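# Move table carton onto low platform beside two cartons

## Task

Lift the carton lying on the table and set it straight onto the low platform, lying flat with the same face on top as it had at the start, with no carton jutting out past the platform's edge. Leave the platform and the two cartons already resting on it undisturbed. The result must hold without the robot supporting it. Finally release the carton and move the tool away from it.

## Robot and tools

Robot: two arms, left_arm and right_arm, each ending in a vacuum tool with a suction cup instead of fingers. The arm called left sits on the +y side; the names do not refer to sides of any camera image.

Frame: every position and orientation is in one scene frame. The origin lies on the table surface midway between the arms, +x points away from the robots over the table, +z points up. Positions are in metres, orientations are quaternions written w first (qw, qx, qy, qz). The cup point is the middle of the cup rim when nothing touches it; the cup opens along the cup point's own +z axis, so a downward-facing cup has its local +z pointing to world -z. From about 4 cm behind the rim the tool body and its camera spread up to about 9 cm sideways, so leave room when working near the stacked cartons.

Row layout: every command is a row of 16 numbers. Numbers 1-8 belong to left_arm: x, y, z, qw, qx, qy, qz, suction. Numbers 9-16 are the same eight for right_arm. The first seven of each half are an absolute target pose of that cup point in the scene frame, not an offset. Suction is a value from -1 to 1: above 0.01 switches vacuum on, 0.01 or lower switches it off, and it stays at whatever was last sent. An arm you want to leave alone still needs a full half: repeat its pose from the most recent result and its current suction value (sending 0 actively turns it off). To hold an orientation steady, keep resending the same target quaternion instead of copying the reported one, which drifts.

Tools:
execute_actions takes "actions", a list holding zero or one item, plus optional "pictures" (boolean; images come by default). Empty list: just report the state. {"rows": [...], "steps": n}: up to 15 rows, n from 1 to 15 control steps of 1/30 s each (default 15); one row is used per step and the final row repeats. {"steps": n} with no rows: a pause of up to 300 steps measured from the previous result, with your thinking time included. A target further than 0.6 m from an arm's last reported position along any of its cup point's axes makes the call refused, and nothing is sent. Each step the controller also clips the commanded pose to 70 mm and 16 degrees from the measured one, so distant targets need several calls; after a call ends an arm only continues to its last clipped pose.
move takes "target" (one 16-number row as above) and optional "speed" in m/s, 0.002 to 0.5, default 0.25 (rotation up to twice that in rad/s). Both cup points travel in straight lines to their targets and finish together, lasting 0.5 to 10 s; a longer path is cut off at 10 s. It does not avoid obstacles or the other arm. Suction values are applied at the start. The result adds a move: line giving the outcome (done, off_target, moving, held, fault) and any limits (paced = pose clipped; held = some steps blocked, after which the arm may speed up sharply), plus each cup point's remaining distance.
wait takes "seconds" from 0 to 10 and lets the scene run with no new command.
zoom_image takes "camera" (cam_high, cam_low, cam_left_wrist, cam_right_wrist) and "region" [x0, y0, x1, y1] in pixels from the top-left corner, at most 504 by 504, and returns a sharper crop of that camera's latest picture. Image sizes: cam_high and cam_low 896x504, wrist cameras 616x616.
finished_scene takes "scene", the number of the current scene, ends it irreversibly and reports whether the goal was met. Replying with no tool call also ends things.

Results: a state line per arm with cup point position, quaternion and velocities; reported positions can be off, more so at long reach. suction_measured is the vacuum level: near 0 means no seal, 0.83 or more means a tight seal, values between mean leaks. part_present turns 1 at 0.50 and back to 0 below 0.45. "pose unreachable" means the clearance check altered or blocked that arm's command; HELD marks steps where this happened. A "Hand target" line shows where each cup is currently being driven. MOTOR HOT warns from 65 °C; at 80 °C an OVER-TEMPERATURE FAULT brakes that arm until it cools. A torque fault (load limits: waist and shoulder 47.5 N m, elbow and forearm roll 28.5, wrist pitch and wrist roll 19) stops the arm, backs the joint off, freezes it 10 s and drops the rest of the call.

Typical order: look, position one cup above a flat, smooth, gap-free area of the table carton's top face (away from its edges, the rim is 36 mm wide), switch suction on, lower gently until the rim seals, confirm suction_measured, lift, carry above the platform clear of the two cartons there, lower until the carton sits on the platform, switch suction off, then raise the tool at least 15 mm and move away. Under vacuum the cup compresses, so a held object sits up to about 12 mm nearer the tool. Vacuum can lift a resting object even without moving.

Avoid: fast approaches into contact and targets far beyond a surface (both press harder), letting the arms collide, sealing onto the table (turn suction off to release), bumping the platform or its cartons, letting anything fall off the table, and dropping the carton from height. The sim keeps running while you think, and occasional external nudges can shift loose objects, so check the final placement before ending.

Each tool is called after "Request:" in YAML: its name, and indented under it one key for each argument.

## Session

Request:
execute_actions:
  actions: []

Scene clock: 0.00 s of 9600.00 s.
left_arm: end_effector_position=(+0.3992, +0.3900, +0.2436) suction_measured=0.01 part_present=0 end_effector_quat_wxyz=(+0.002, -0.298, +0.954, +0.001) end_effector_velocity=(+0.000, +0.000, +0.000) end_effector_angular_velocity=(+0.000, -0.001, +0.000) | right_arm: end_effector_position=(+0.4045, -0.3944, +0.2430) suction_measured=0.00 part_present=0 end_effector_quat_wxyz=(-0.000, +0.211, +0.977, +0.001) end_effector_velocity=(-0.000, -0.000, -0.000) end_effector_angular_velocity=(-0.002, +0.000, +0.001)
Joint positions: left_arm=[-0.003 -0.264 -0.929  0.003  1.19   1.836] | right_arm=[-0.002 -0.267 -0.925  0.002  1.193  2.879]
Joint velocities: left_arm=[ 0.    -0.     0.    -0.    -0.001  0.   ] | right_arm=[ 0.001 -0.     0.001 -0.002  0.     0.   ]
Motor temperatures (°C, as the motors report them): left_arm=[34 35 32 38 35 38] | right_arm=[38 36 33 37 35 35]
Hand target (left_arm): +0.399, +0.390, +0.244; +0.002, -0.298, +0.954, +0.001
Hand target (right_arm): +0.404, -0.394, +0.243; -0.000, +0.211, +0.977, +0.001

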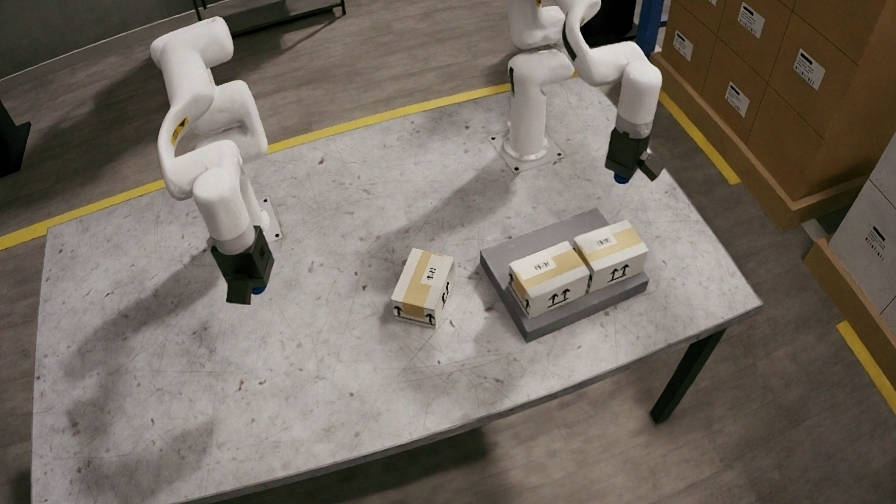

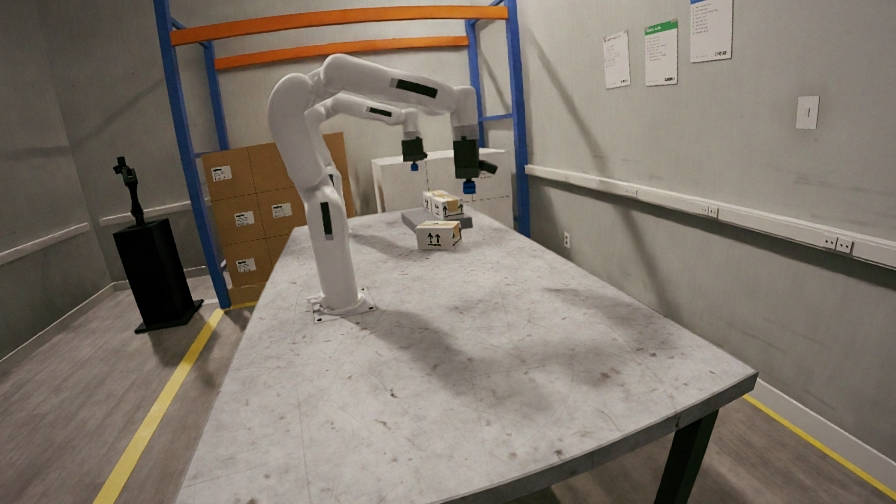

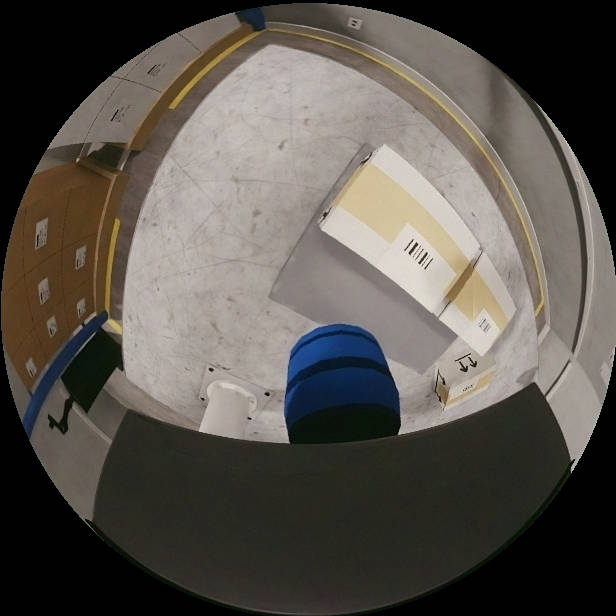

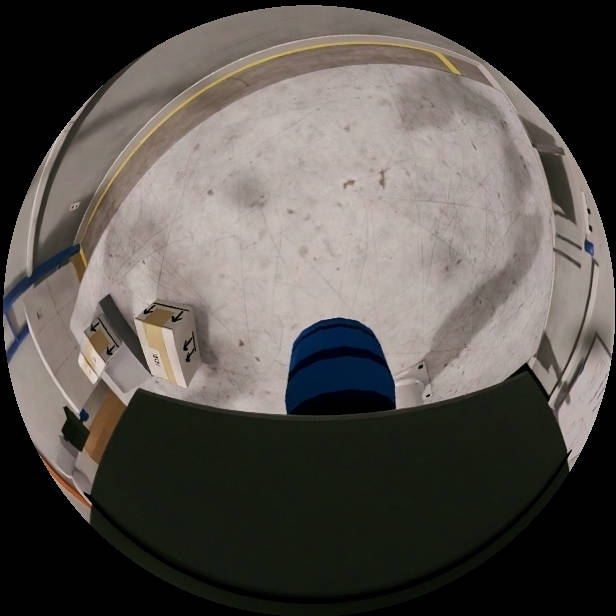

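Request:
zoom_image:
  camera: "cam_high"
  region: [370,190,670,360]

Request:
zoom_image:
  camera: "cam_low"
  region: [380,170,500,260]

Region (370, 190, 670, 360) of cam_high's 896x504 image, scaled by 1.680, with more detail than that image has; it fills the top 286 rows of this view, and the rest is white.

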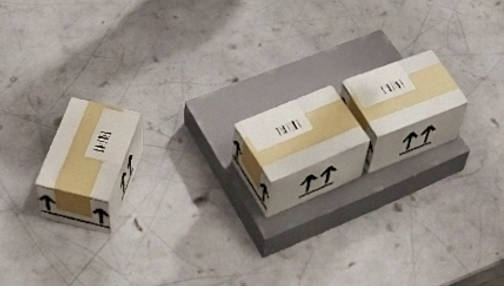

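Region (380, 170, 500, 260) of cam_low's 896x504 image, scaled by 4.200, with more detail than that image has; it fills the top 378 rows of this view, and the rest is white.

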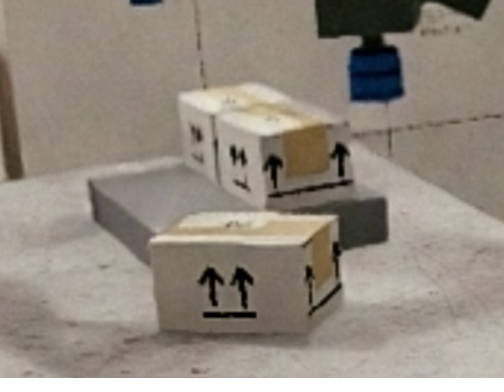

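Request:
move:
  target: [0.385,-0.023,0.17,0,0.317,0.948,0,0,0.4045,-0.3944,0.243,0,0.211,0.977,0,0]
  speed: 0.35

Scene clock: 9.97 s of 9600.00 s.
left_arm: end_effector_position=(+0.3840, -0.0237, +0.1701) suction_measured=0.01 part_present=0 end_effector_quat_wxyz=(+0.001, +0.317, +0.948, -0.001) end_effector_velocity=(-0.001, -0.003, -0.001) end_effector_angular_velocity=(+0.002, +0.003, -0.007) | right_arm: end_effector_position=(+0.4045, -0.3944, +0.2430) suction_measured=0.00 part_present=0 end_effector_quat_wxyz=(-0.000, +0.211, +0.977, -0.000) end_effector_velocity=(-0.000, +0.000, -0.000) end_effector_angular_velocity=(+0.001, +0.000, -0.000)
Joint positions: left_arm=[-0.867  0.263 -1.322 -0.002  1.055  2.225] | right_arm=[-0.001 -0.267 -0.925  0.     1.192  2.88 ]
Joint velocities: left_arm=[-0.005  0.007 -0.009 -0.     0.005  0.003] | right_arm=[ 0.    -0.     0.001  0.001 -0.     0.   ]
Motor temperatures (°C, as the motors report them): left_arm=[34 35 33 38 35 38] | right_arm=[38 36 34 37 35 35]
Hand target (left_arm): +0.384, -0.024, +0.170; +0.001, +0.317, +0.948, -0.001
Hand target (right_arm): +0.404, -0.394, +0.243; -0.000, +0.211, +0.977, -0.000
Off the commanded pose (left_arm): 0.001 m, 0 deg.
Off the commanded pose (right_arm): 0.000 m, 0 deg.
After step 90, 4.63 s passed at rest.
move: done
camera_calibration (this result's frames):
cam_left_wrist: T_world_to_cam=[[-0.616155, -0.787603, -0.00587201, 0.227394], [-0.693902, 0.539295, 0.477138, 0.219924], [-0.372629, 0.298066, -0.878809, 0.378491], [0, 0, 0, 1]] pos_world=[0.433752, -0.052323, 0.229023]
cam_right_wrist: T_world_to_cam=[[-0.438443, -0.898683, -0.0117067, -0.160105], [-0.793363, 0.380874, 0.47488, 0.373721], [-0.422308, 0.217495, -0.879973, 0.555582], [0, 0, 0, 1]] pos_world=[0.460926, -0.407061, 0.30955]

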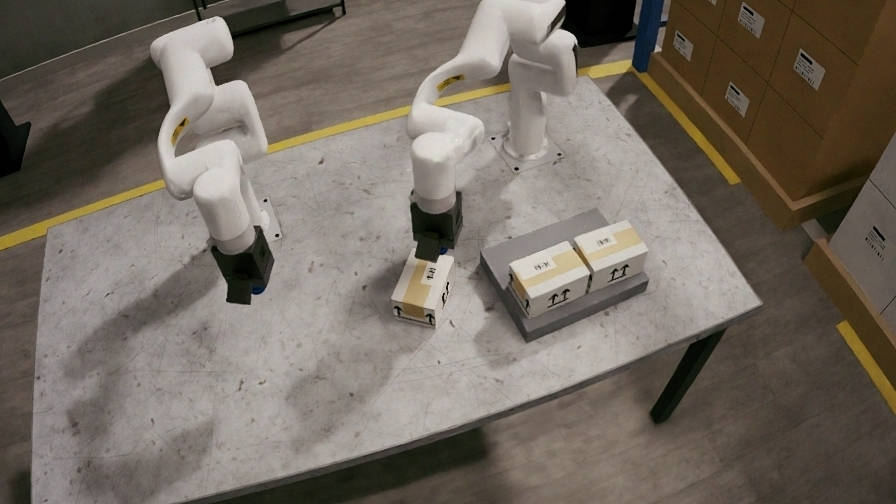

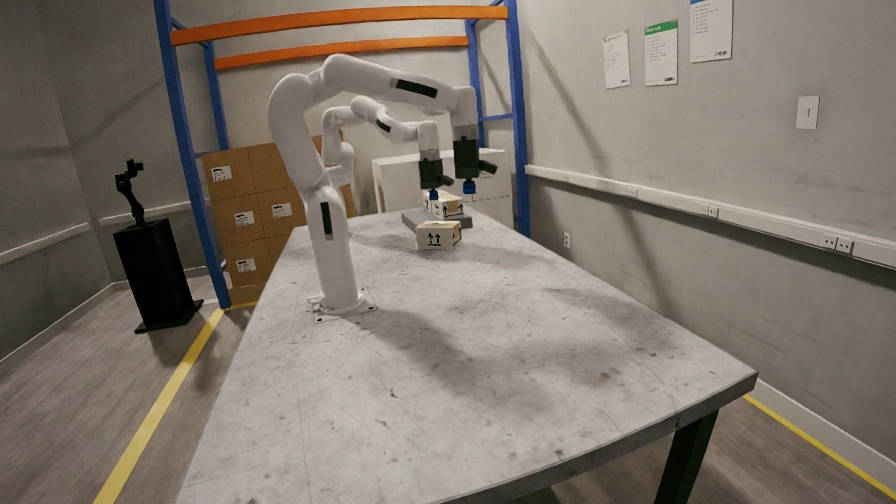

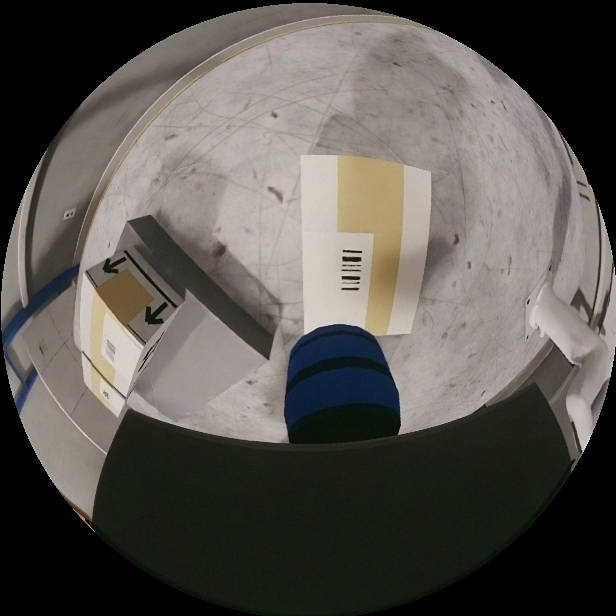

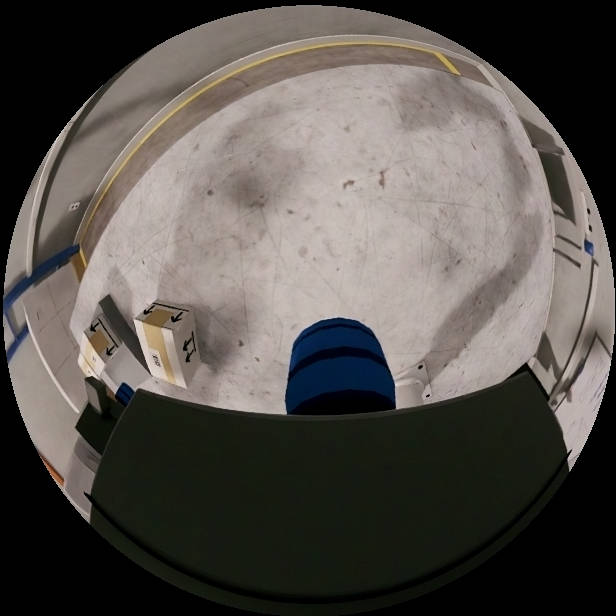

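Request:
move:
  target: [0.382,-0.064,0.11,0,0.317,0.948,0,0,0.4045,-0.3944,0.243,0,0.211,0.977,0,0]

Scene clock: 12.47 s of 9600.00 s.
left_arm: end_effector_position=(+0.3820, -0.0641, +0.1106) suction_measured=0.01 part_present=0 end_effector_quat_wxyz=(+0.000, +0.317, +0.948, -0.000) end_effector_velocity=(-0.001, +0.001, -0.005) end_effector_angular_velocity=(+0.006, +0.005, +0.000) | right_arm: end_effector_position=(+0.4045, -0.3944, +0.2430) suction_measured=0.00 part_present=0 end_effector_quat_wxyz=(+0.000, +0.211, +0.977, -0.000) end_effector_velocity=(-0.000, +0.000, +0.000) end_effector_angular_velocity=(+0.000, -0.000, +0.000)
Joint positions: left_arm=[-0.921  0.427 -1.38  -0.     0.951  2.171] | right_arm=[-0.001 -0.267 -0.925  0.     1.192  2.88 ]
Joint velocities: left_arm=[-0.001  0.008  0.001  0.    -0.001 -0.001] | right_arm=[ 0. -0.  0.  0. -0. -0.]
Motor temperatures (°C, as the motors report them): left_arm=[34 35 33 38 35 38] | right_arm=[38 36 34 37 35 35]
Hand target (left_arm): +0.382, -0.064, +0.110; -0.000, +0.317, +0.948, -0.000
Hand target (right_arm): +0.405, -0.394, +0.243; -0.000, +0.211, +0.977, -0.000
Off the commanded pose (left_arm): 0.001 m, 0 deg.
Off the commanded pose (right_arm): 0.000 m, 0 deg.
move: done
camera_calibration (this result's frames):
cam_left_wrist: T_world_to_cam=[[-0.616628, -0.787223, -0.00706208, 0.194347], [-0.692965, 0.538496, 0.479397, 0.268064], [-0.373589, 0.300504, -0.87757, 0.337933], [0, 0, 0, 1]] pos_world=[0.431847, -0.0929068, 0.169423]
cam_right_wrist: T_world_to_cam=[[-0.438444, -0.898682, -0.0117082, -0.160103], [-0.793365, 0.380875, 0.474876, 0.373724], [-0.422303, 0.217495, -0.879975, 0.555582], [0, 0, 0, 1]] pos_world=[0.460927, -0.40706, 0.309551]

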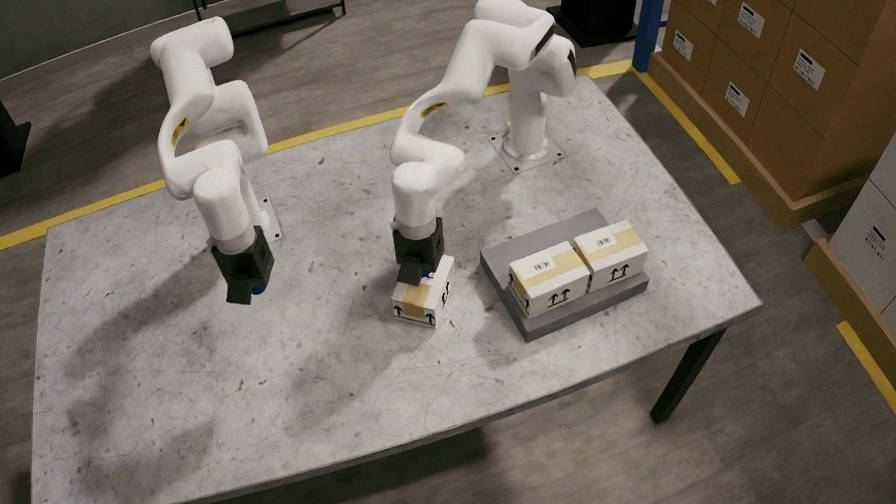

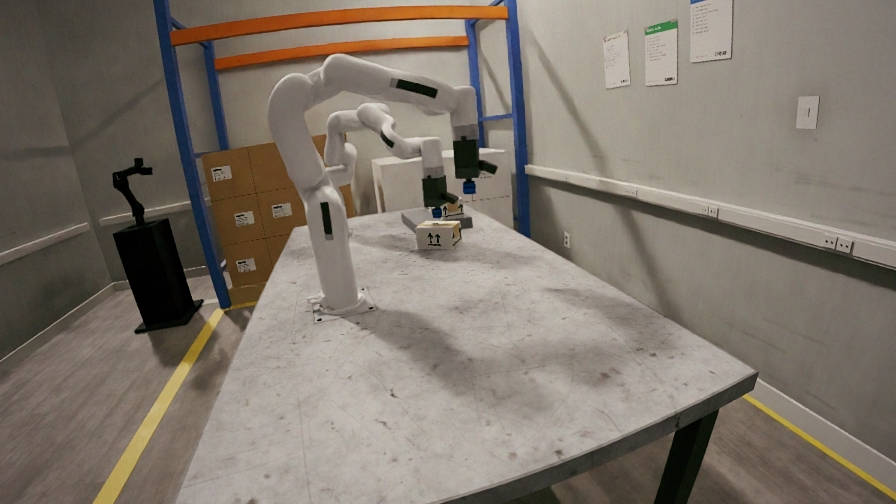

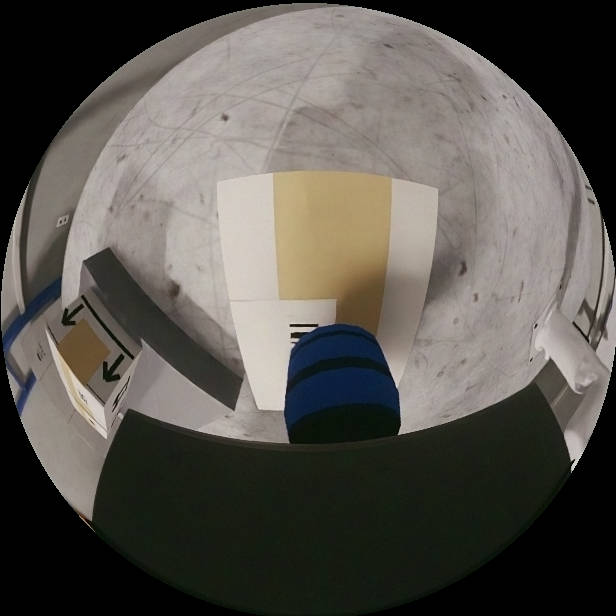

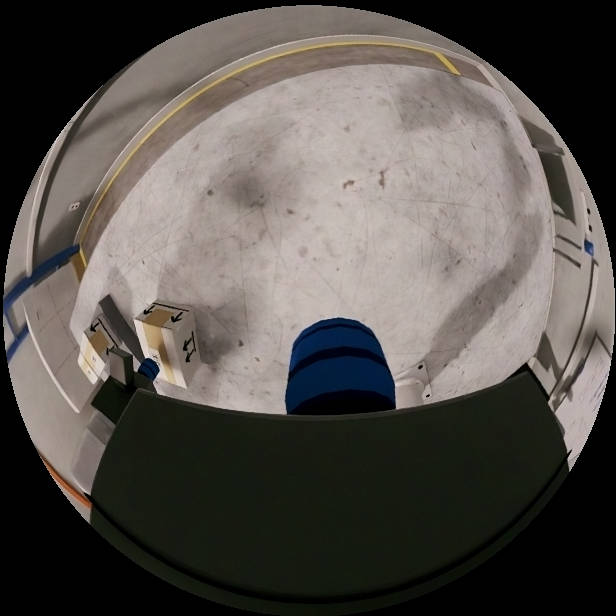

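Centered.

Request:
move:
  target: [0.382,-0.064,0.076,0,0.317,0.948,0,1,0.4045,-0.3944,0.243,0,0.211,0.977,0,0]
  speed: 0.04

Scene clock: 14.20 s of 9600.00 s.
left_arm: end_effector_position=(+0.3819, -0.0640, +0.0761) suction_measured=0.84 part_present=1 end_effector_quat_wxyz=(-0.000, +0.317, +0.948, -0.000) end_effector_velocity=(+0.003, -0.003, +0.003) end_effector_angular_velocity=(-0.009, -0.009, +0.000) | right_arm: end_effector_position=(+0.4045, -0.3944, +0.2430) suction_measured=0.00 part_present=0 end_effector_quat_wxyz=(+0.000, +0.211, +0.977, +0.000) end_effector_velocity=(-0.000, +0.000, -0.000) end_effector_angular_velocity=(+0.000, +0.001, +0.002)
Joint positions: left_arm=[-0.921  0.479 -1.352 -0.     0.873  2.171] | right_arm=[-0.001 -0.267 -0.925  0.     1.192  2.88 ]
Joint velocities: left_arm=[ 0.    -0.    -0.004 -0.    -0.008 -0.   ] | right_arm=[-0.     0.001 -0.001  0.     0.001 -0.002]
Motor temperatures (°C, as the motors report them): left_arm=[34 35 34 38 35 38] | right_arm=[38 36 34 37 35 35]
Hand target (left_arm): +0.382, -0.064, +0.076; -0.000, +0.317, +0.948, -0.000
Hand target (right_arm): +0.405, -0.394, +0.243; -0.000, +0.211, +0.977, -0.000
Off the commanded pose (left_arm): 0.000 m, 0 deg.
Off the commanded pose (right_arm): 0.000 m, 0 deg.
move: done
camera_calibration (this result's frames):
cam_left_wrist: T_world_to_cam=[[-0.616731, -0.787138, -0.00749107, 0.194165], [-0.692521, 0.538024, 0.480568, 0.284218], [-0.374243, 0.301569, -0.876926, 0.307841], [0, 0, 0, 1]] pos_world=[0.431781, -0.0929163, 0.134822]
cam_right_wrist: T_world_to_cam=[[-0.438444, -0.898682, -0.0117084, -0.160103], [-0.793365, 0.380875, 0.474876, 0.373724], [-0.422303, 0.217495, -0.879975, 0.555582], [0, 0, 0, 1]] pos_world=[0.460927, -0.40706, 0.309552]

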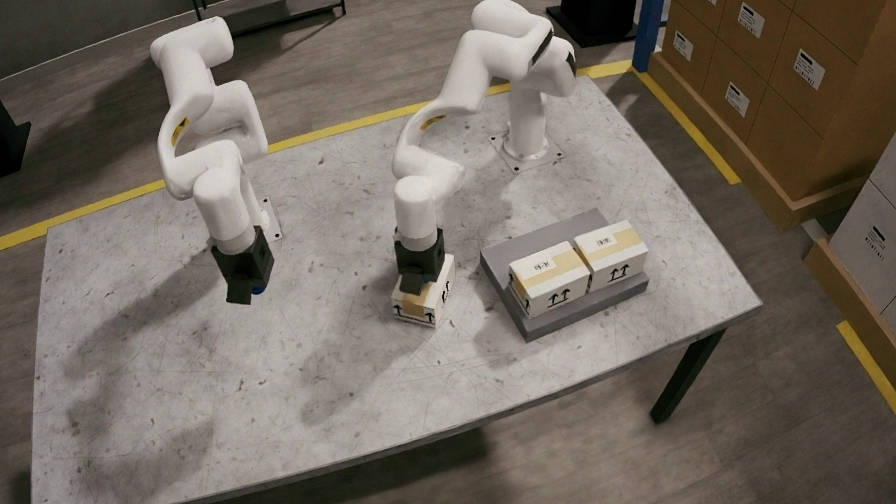

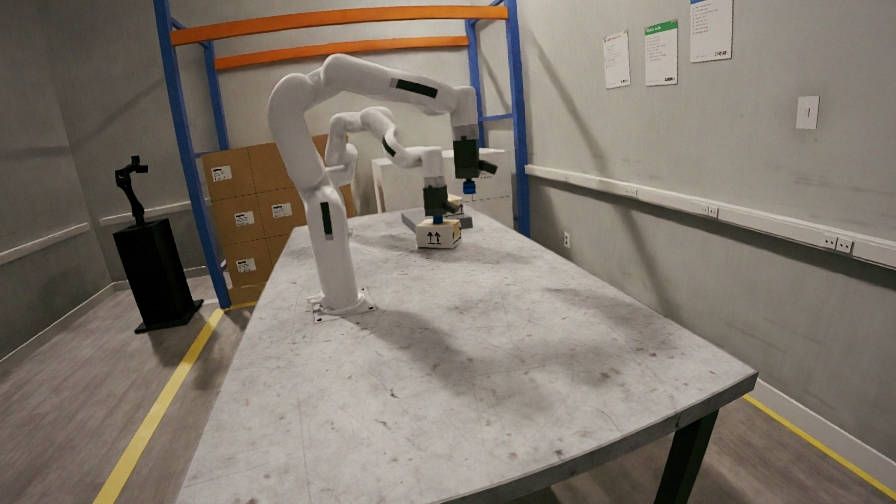

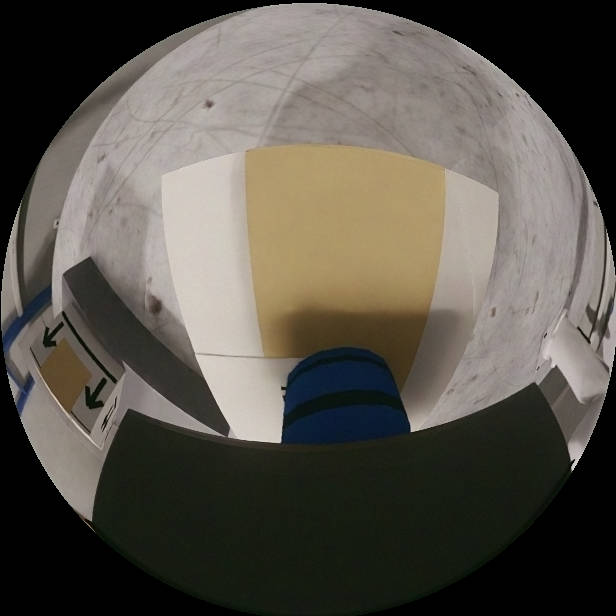

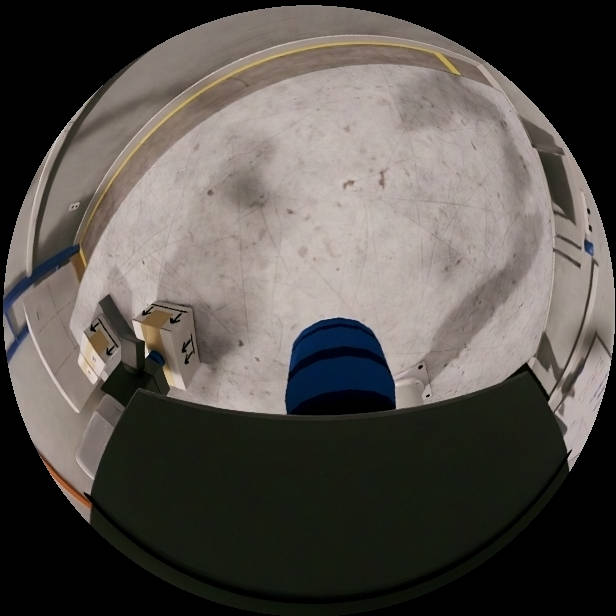

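Lift and rotate, then come in low, offset to −x.

Request:
move:
  target: [0.382,-0.064,0.10,0,0.317,0.948,0,1,0.4045,-0.3944,0.243,0,0.211,0.977,0,0]
  speed: 0.1

Request:
move:
  target: [0.35,-0.02,0.145,0,0.6915,0.7224,0,1,0.4045,-0.3944,0.243,0,0.211,0.977,0,0]
  speed: 0.35

Request:
move:
  target: [0.34,0.29,0.135,0,0.6915,0.7224,0,1,0.4045,-0.3944,0.243,0,0.211,0.977,0,0]

Scene clock: 15.90 s of 9600.00 s.
left_arm: end_effector_position=(+0.3819, -0.0638, +0.0996) suction_measured=0.86 part_present=1 end_effector_quat_wxyz=(-0.000, +0.317, +0.948, +0.000) end_effector_velocity=(-0.001, +0.001, -0.001) end_effector_angular_velocity=(+0.003, +0.003, -0.000) | right_arm: end_effector_position=(+0.4045, -0.3944, +0.2430) suction_measured=0.00 part_present=0 end_effector_quat_wxyz=(+0.000, +0.211, +0.977, -0.000) end_effector_velocity=(-0.000, +0.000, -0.000) end_effector_angular_velocity=(+0.001, +0.001, +0.001)
Joint positions: left_arm=[-0.921  0.443 -1.37   0.     0.928  2.171] | right_arm=[-0.001 -0.267 -0.925  0.     1.192  2.88 ]
Joint velocities: left_arm=[-0.001  0.    -0.     0.     0.004 -0.   ] | right_arm=[ 0.    -0.     0.     0.001  0.    -0.001]
Motor temperatures (°C, as the motors report them): left_arm=[34 35 34 38 35 38] | right_arm=[38 36 35 37 35 35]
Hand target (left_arm): +0.382, -0.064, +0.100; +0.000, +0.317, +0.948, +0.000
Hand target (right_arm): +0.404, -0.394, +0.243; -0.000, +0.211, +0.977, +0.000
Off the commanded pose (left_arm): 0.000 m, 0 deg.
Off the commanded pose (right_arm): 0.000 m, 0 deg.
move: done
camera_calibration (this result's frames):
cam_left_wrist: T_world_to_cam=[[-0.616455, -0.787351, -0.00785876, 0.194375], [-0.692646, 0.537505, 0.480968, 0.272823], [-0.374466, 0.301938, -0.876703, 0.328442], [0, 0, 0, 1]] pos_world=[0.431784, -0.0927717, 0.158255]
cam_right_wrist: T_world_to_cam=[[-0.438444, -0.898682, -0.0117082, -0.160103], [-0.793364, 0.380875, 0.474876, 0.373724], [-0.422303, 0.217495, -0.879975, 0.555582], [0, 0, 0, 1]] pos_world=[0.460927, -0.40706, 0.309551]

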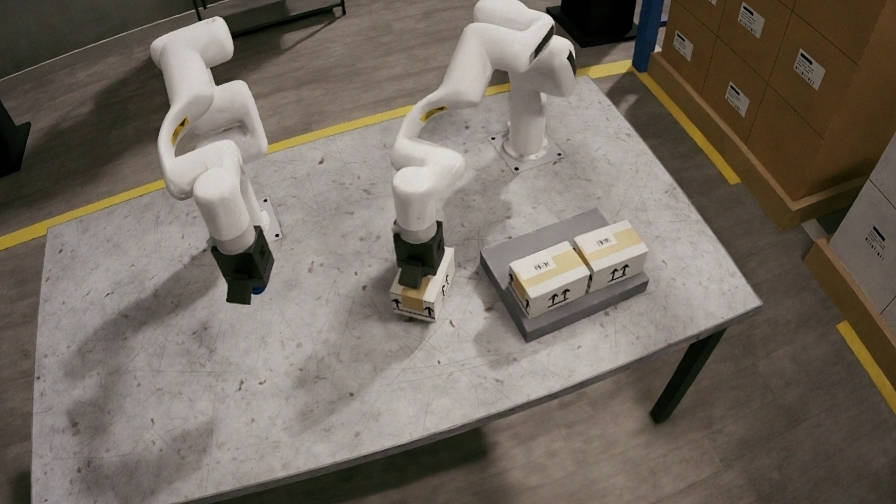

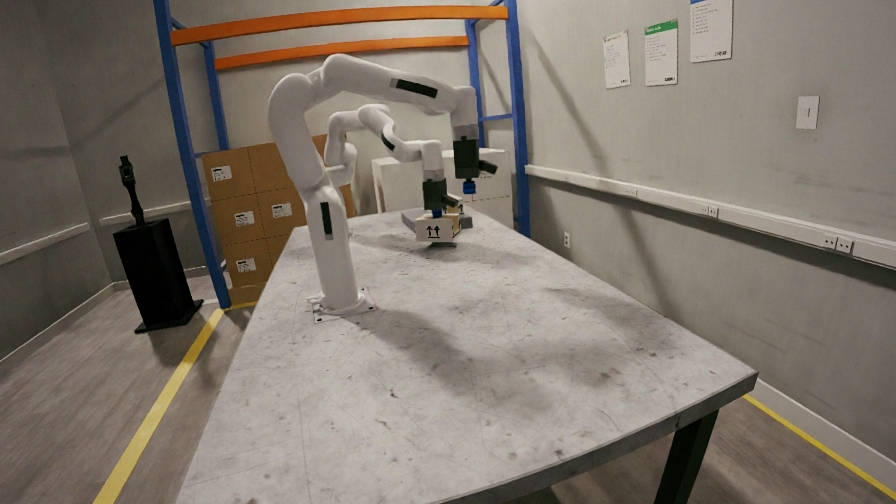

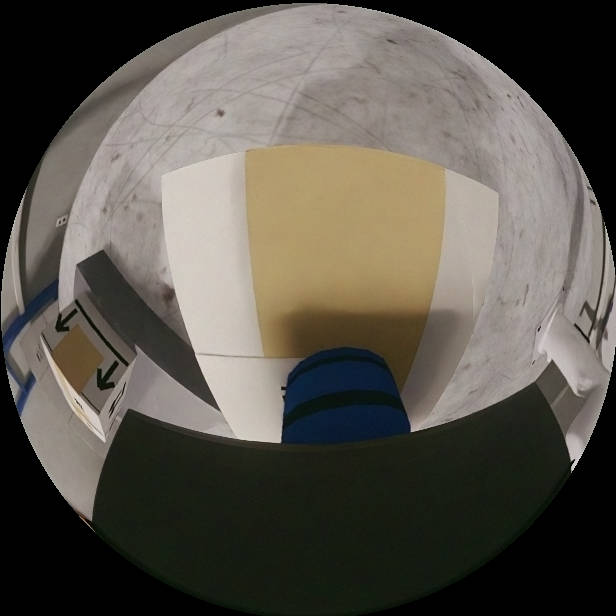

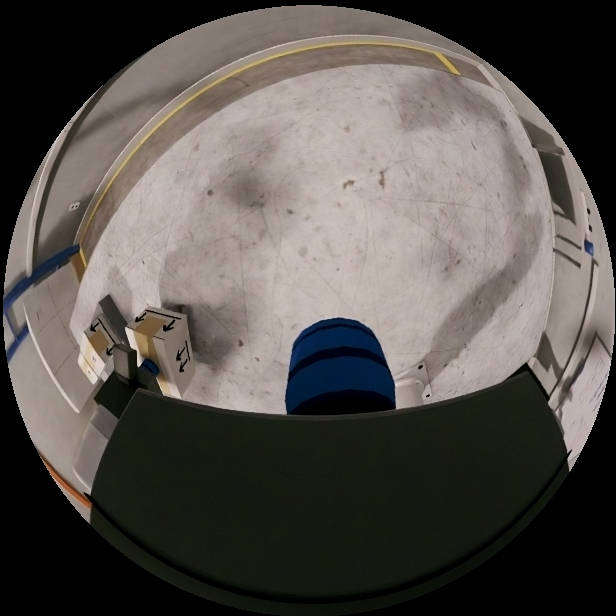

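Scene clock: 17.67 s of 9600.00 s.
left_arm: end_effector_position=(+0.3502, -0.0199, +0.1449) suction_measured=0.86 part_present=1 end_effector_quat_wxyz=(-0.000, +0.691, +0.723, +0.000) end_effector_velocity=(+0.001, +0.000, +0.002) end_effector_angular_velocity=(-0.004, -0.002, -0.006) | right_arm: end_effector_position=(+0.4045, -0.3944, +0.2430) suction_measured=0.00 part_present=0 end_effector_quat_wxyz=(+0.000, +0.211, +0.977, +0.000) end_effector_velocity=(-0.000, +0.000, -0.000) end_effector_angular_velocity=(+0.001, +0.000, +0.001)
Joint positions: left_arm=[-0.909  0.208 -1.173  0.     0.965  3.064] | right_arm=[-0.001 -0.267 -0.925  0.     1.192  2.88 ]
Joint velocities: left_arm=[ 0.002 -0.003  0.    -0.002 -0.001  0.009] | right_arm=[-0.     0.     0.     0.002  0.    -0.002]
Motor temperatures (°C, as the motors report them): left_arm=[34 35 34 38 35 38] | right_arm=[38 36 35 37 35 35]
Hand target (left_arm): +0.350, -0.020, +0.145; -0.000, +0.691, +0.722, +0.000
Hand target (right_arm): +0.405, -0.394, +0.243; +0.000, +0.211, +0.977, +0.000
Off the commanded pose (left_arm): 0.000 m, 0 deg.
Off the commanded pose (right_arm): 0.000 m, 0 deg.
move: done
camera_calibration (this result's frames):
cam_left_wrist: T_world_to_cam=[[-0.999646, -0.0255039, -0.0075941, 0.359076], [-0.0260133, 0.876452, 0.480786, -0.0212403], [-0.00560606, 0.480814, -0.876805, 0.217451], [0, 0, 0, 1]] pos_world=[0.359615, -0.0767795, 0.203601]
cam_right_wrist: T_world_to_cam=[[-0.438444, -0.898682, -0.0117084, -0.160103], [-0.793365, 0.380875, 0.474876, 0.373724], [-0.422303, 0.217495, -0.879975, 0.555582], [0, 0, 0, 1]] pos_world=[0.460927, -0.40706, 0.309552]

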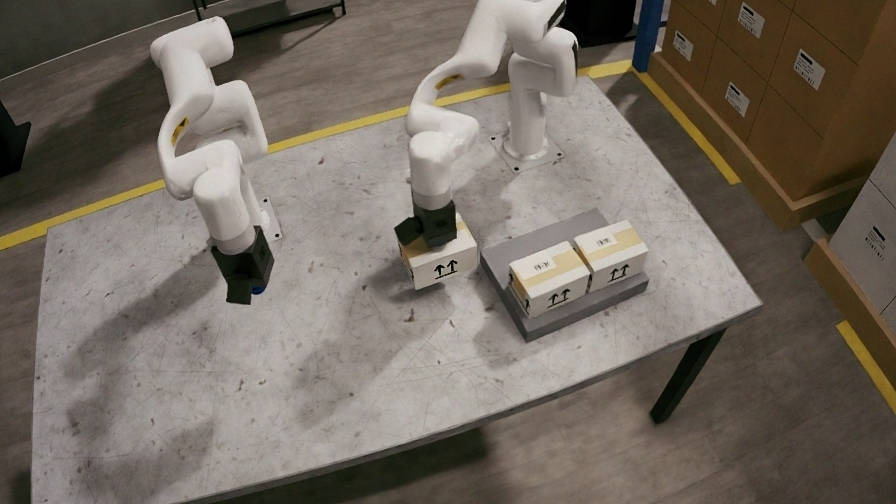

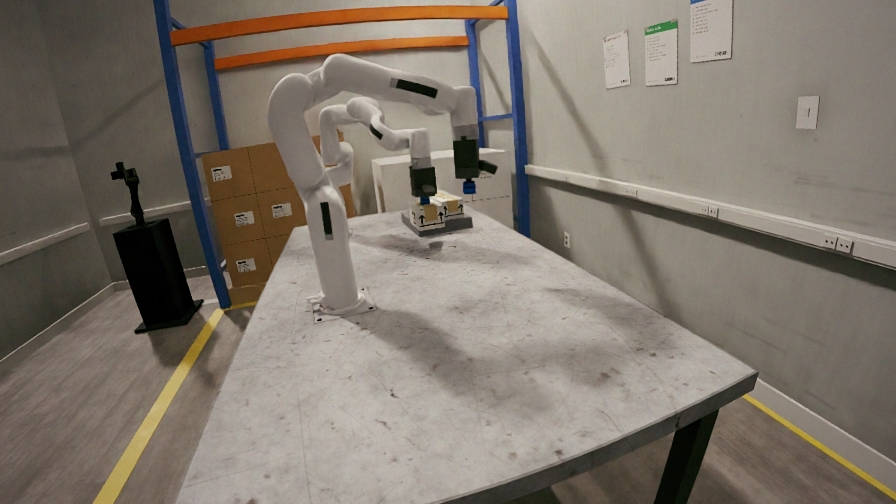

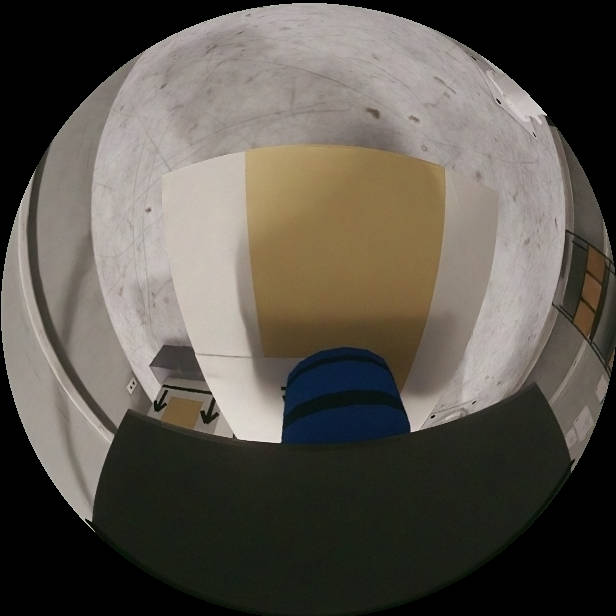

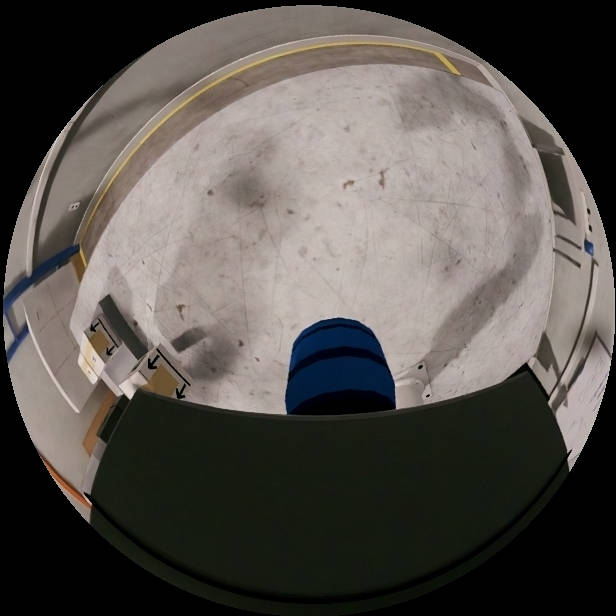

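Scene clock: 19.47 s of 9600.00 s.
left_arm: end_effector_position=(+0.3410, +0.2903, +0.1351) suction_measured=0.86 part_present=1 end_effector_quat_wxyz=(-0.001, +0.692, +0.722, +0.001) end_effector_velocity=(+0.000, +0.002, +0.000) end_effector_angular_velocity=(-0.001, -0.001, +0.001) | right_arm: end_effector_position=(+0.4045, -0.3944, +0.2430) suction_measured=0.00 part_present=0 end_effector_quat_wxyz=(+0.000, +0.211, +0.977, +0.000) end_effector_velocity=(+0.000, -0.000, +0.000) end_effector_angular_velocity=(-0.000, -0.002, +0.001)
Joint positions: left_arm=[-0.277 -0.328 -0.546  0.003  0.875  3.695] | right_arm=[-0.001 -0.267 -0.925  0.     1.192  2.88 ]
Joint velocities: left_arm=[ 0.007 -0.002  0.002 -0.001 -0.     0.007] | right_arm=[-0.001 -0.    -0.001 -0.001 -0.001 -0.001]
Motor temperatures (°C, as the motors report them): left_arm=[34 35 34 38 35 38] | right_arm=[38 36 35 37 35 35]
Hand target (left_arm): +0.341, +0.291, +0.135; -0.001, +0.692, +0.722, +0.001
Hand target (right_arm): +0.404, -0.394, +0.243; -0.000, +0.211, +0.977, -0.000
Off the commanded pose (left_arm): 0.001 m, 0 deg.
Off the commanded pose (right_arm): 0.000 m, 0 deg.
move: done
camera_calibration (this result's frames):
cam_left_wrist: T_world_to_cam=[[-0.999688, -0.0239966, -0.00699819, 0.357204], [-0.0243945, 0.875544, 0.482521, -0.289221], [-0.00545166, 0.482541, -0.875856, 0.0590047], [0, 0, 0, 1]] pos_world=[0.350359, 0.233326, 0.193735]
cam_right_wrist: T_world_to_cam=[[-0.438444, -0.898682, -0.0117083, -0.160103], [-0.793365, 0.380875, 0.474876, 0.373724], [-0.422303, 0.217495, -0.879975, 0.555582], [0, 0, 0, 1]] pos_world=[0.460927, -0.40706, 0.309551]

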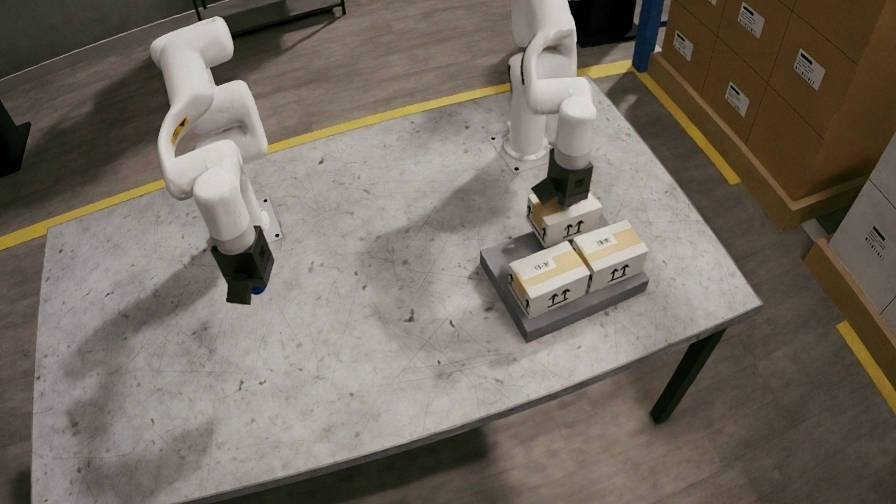

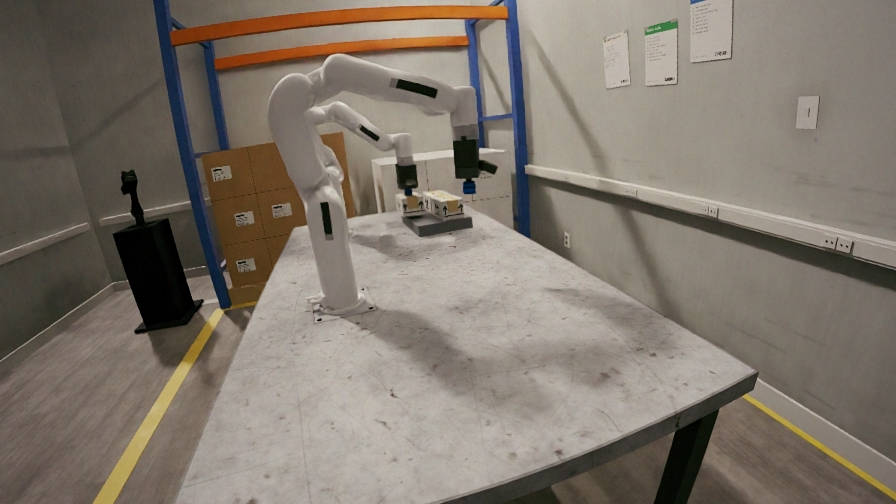

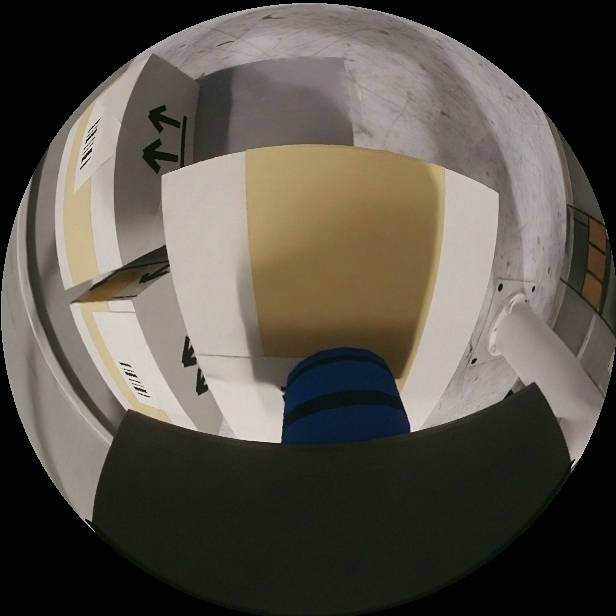

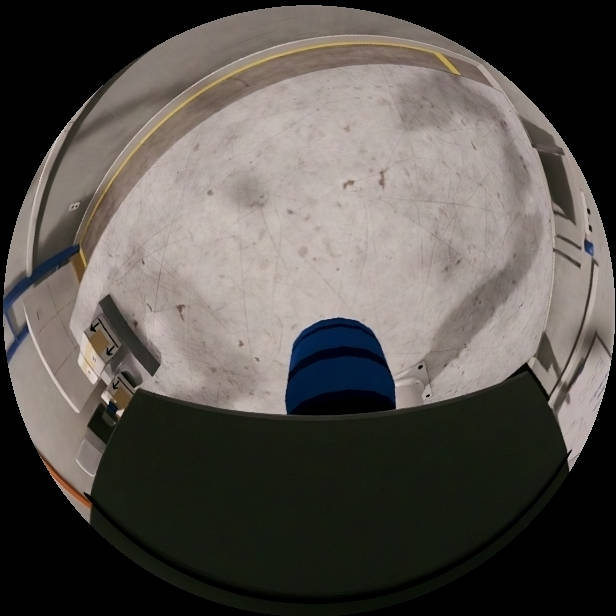

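Request:
move:
  target: [0.376,0.29,0.12,0,0.6915,0.7224,0,1,0.4045,-0.3944,0.243,0,0.211,0.977,0,0]
  speed: 0.06

Request:
zoom_image:
  camera: "cam_low"
  region: [380,170,500,260]

Scene clock: 21.37 s of 9600.00 s.
left_arm: end_effector_position=(+0.3759, +0.2899, +0.1201) suction_measured=0.86 part_present=1 end_effector_quat_wxyz=(+0.000, +0.692, +0.722, +0.000) end_effector_velocity=(+0.002, -0.001, -0.000) end_effector_angular_velocity=(-0.000, -0.001, -0.001) | right_arm: end_effector_position=(+0.4045, -0.3944, +0.2430) suction_measured=0.00 part_present=0 end_effector_quat_wxyz=(+0.000, +0.211, +0.977, +0.000) end_effector_velocity=(+0.000, -0.000, +0.000) end_effector_angular_velocity=(-0.000, -0.000, -0.001)
Joint positions: left_arm=[-0.26  -0.175 -0.64  -0.     0.815  3.713] | right_arm=[-0.001 -0.267 -0.925  0.     1.192  2.88 ]
Joint velocities: left_arm=[-0.001  0.006 -0.005 -0.    -0.002  0.001] | right_arm=[-0.  0. -0. -0.  0.  0.]
Motor temperatures (°C, as the motors report them): left_arm=[34 35 34 38 35 38] | right_arm=[38 36 35 37 35 35]
Hand target (left_arm): +0.376, +0.290, +0.120; +0.000, +0.692, +0.722, -0.000
Hand target (right_arm): +0.404, -0.394, +0.243; +0.000, +0.211, +0.977, +0.000
Off the commanded pose (left_arm): 0.000 m, 0 deg.
Off the commanded pose (right_arm): 0.000 m, 0 deg.
move: done
camera_calibration (this result's frames):
cam_left_wrist: T_world_to_cam=[[-0.999669, -0.0245486, -0.00772544, 0.392207], [-0.0252413, 0.876708, 0.48036, -0.280445], [-0.00501921, 0.480396, -0.877037, 0.0468155], [0, 0, 0, 1]] pos_world=[0.385234, 0.233006, 0.178803]
cam_right_wrist: T_world_to_cam=[[-0.438444, -0.898682, -0.0117083, -0.160103], [-0.793364, 0.380875, 0.474876, 0.373724], [-0.422303, 0.217495, -0.879975, 0.555582], [0, 0, 0, 1]] pos_world=[0.460927, -0.40706, 0.309551]

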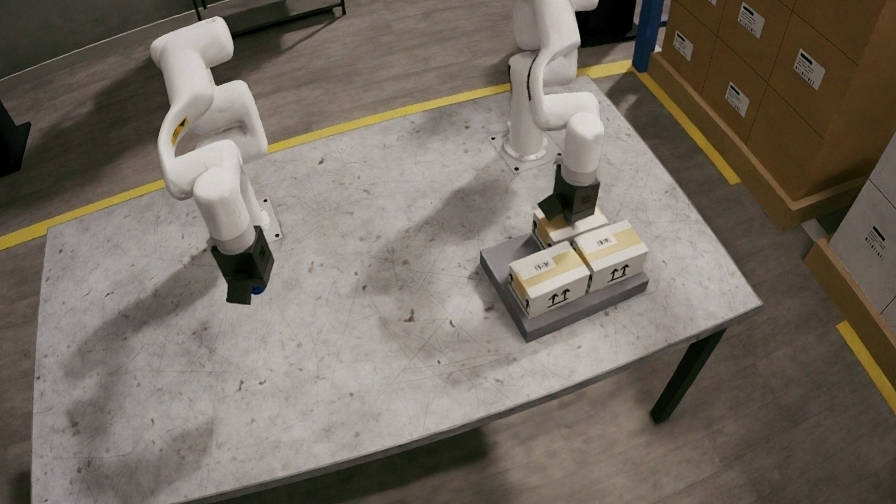

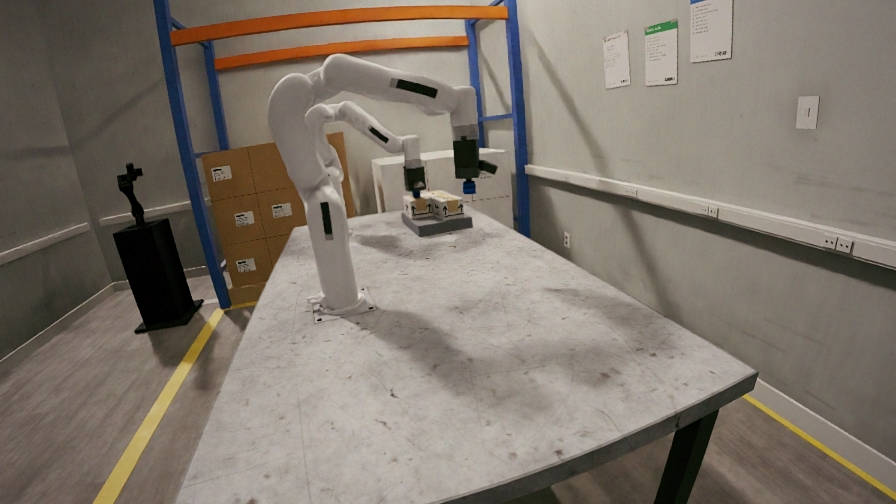

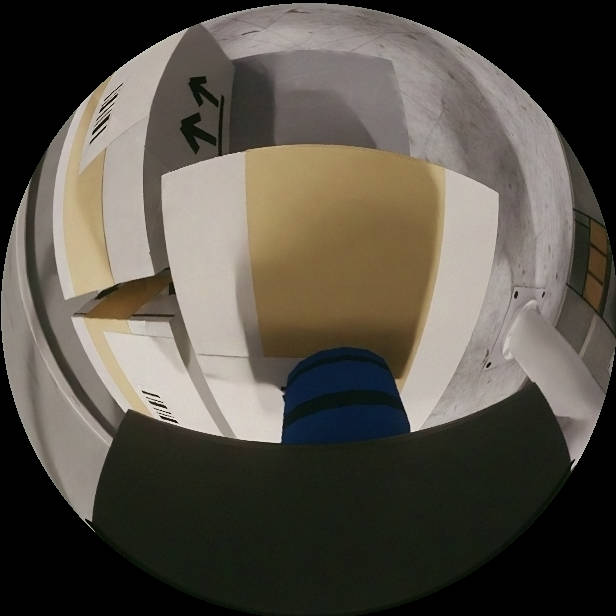

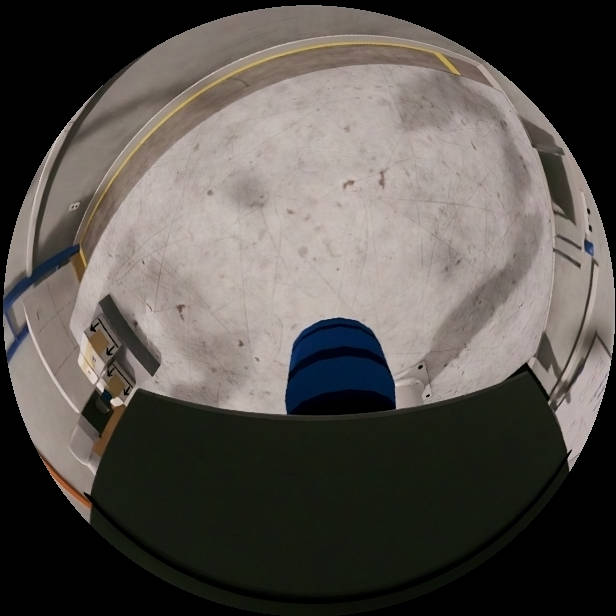

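Region (380, 170, 500, 260) of cam_low's 896x504 image, scaled by 4.200, with more detail than that image has; it fills the top 378 rows of this view, and the rest is white.

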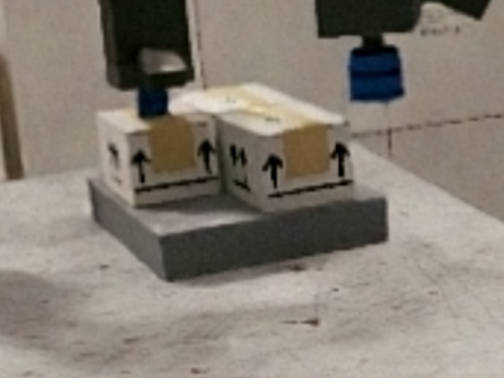

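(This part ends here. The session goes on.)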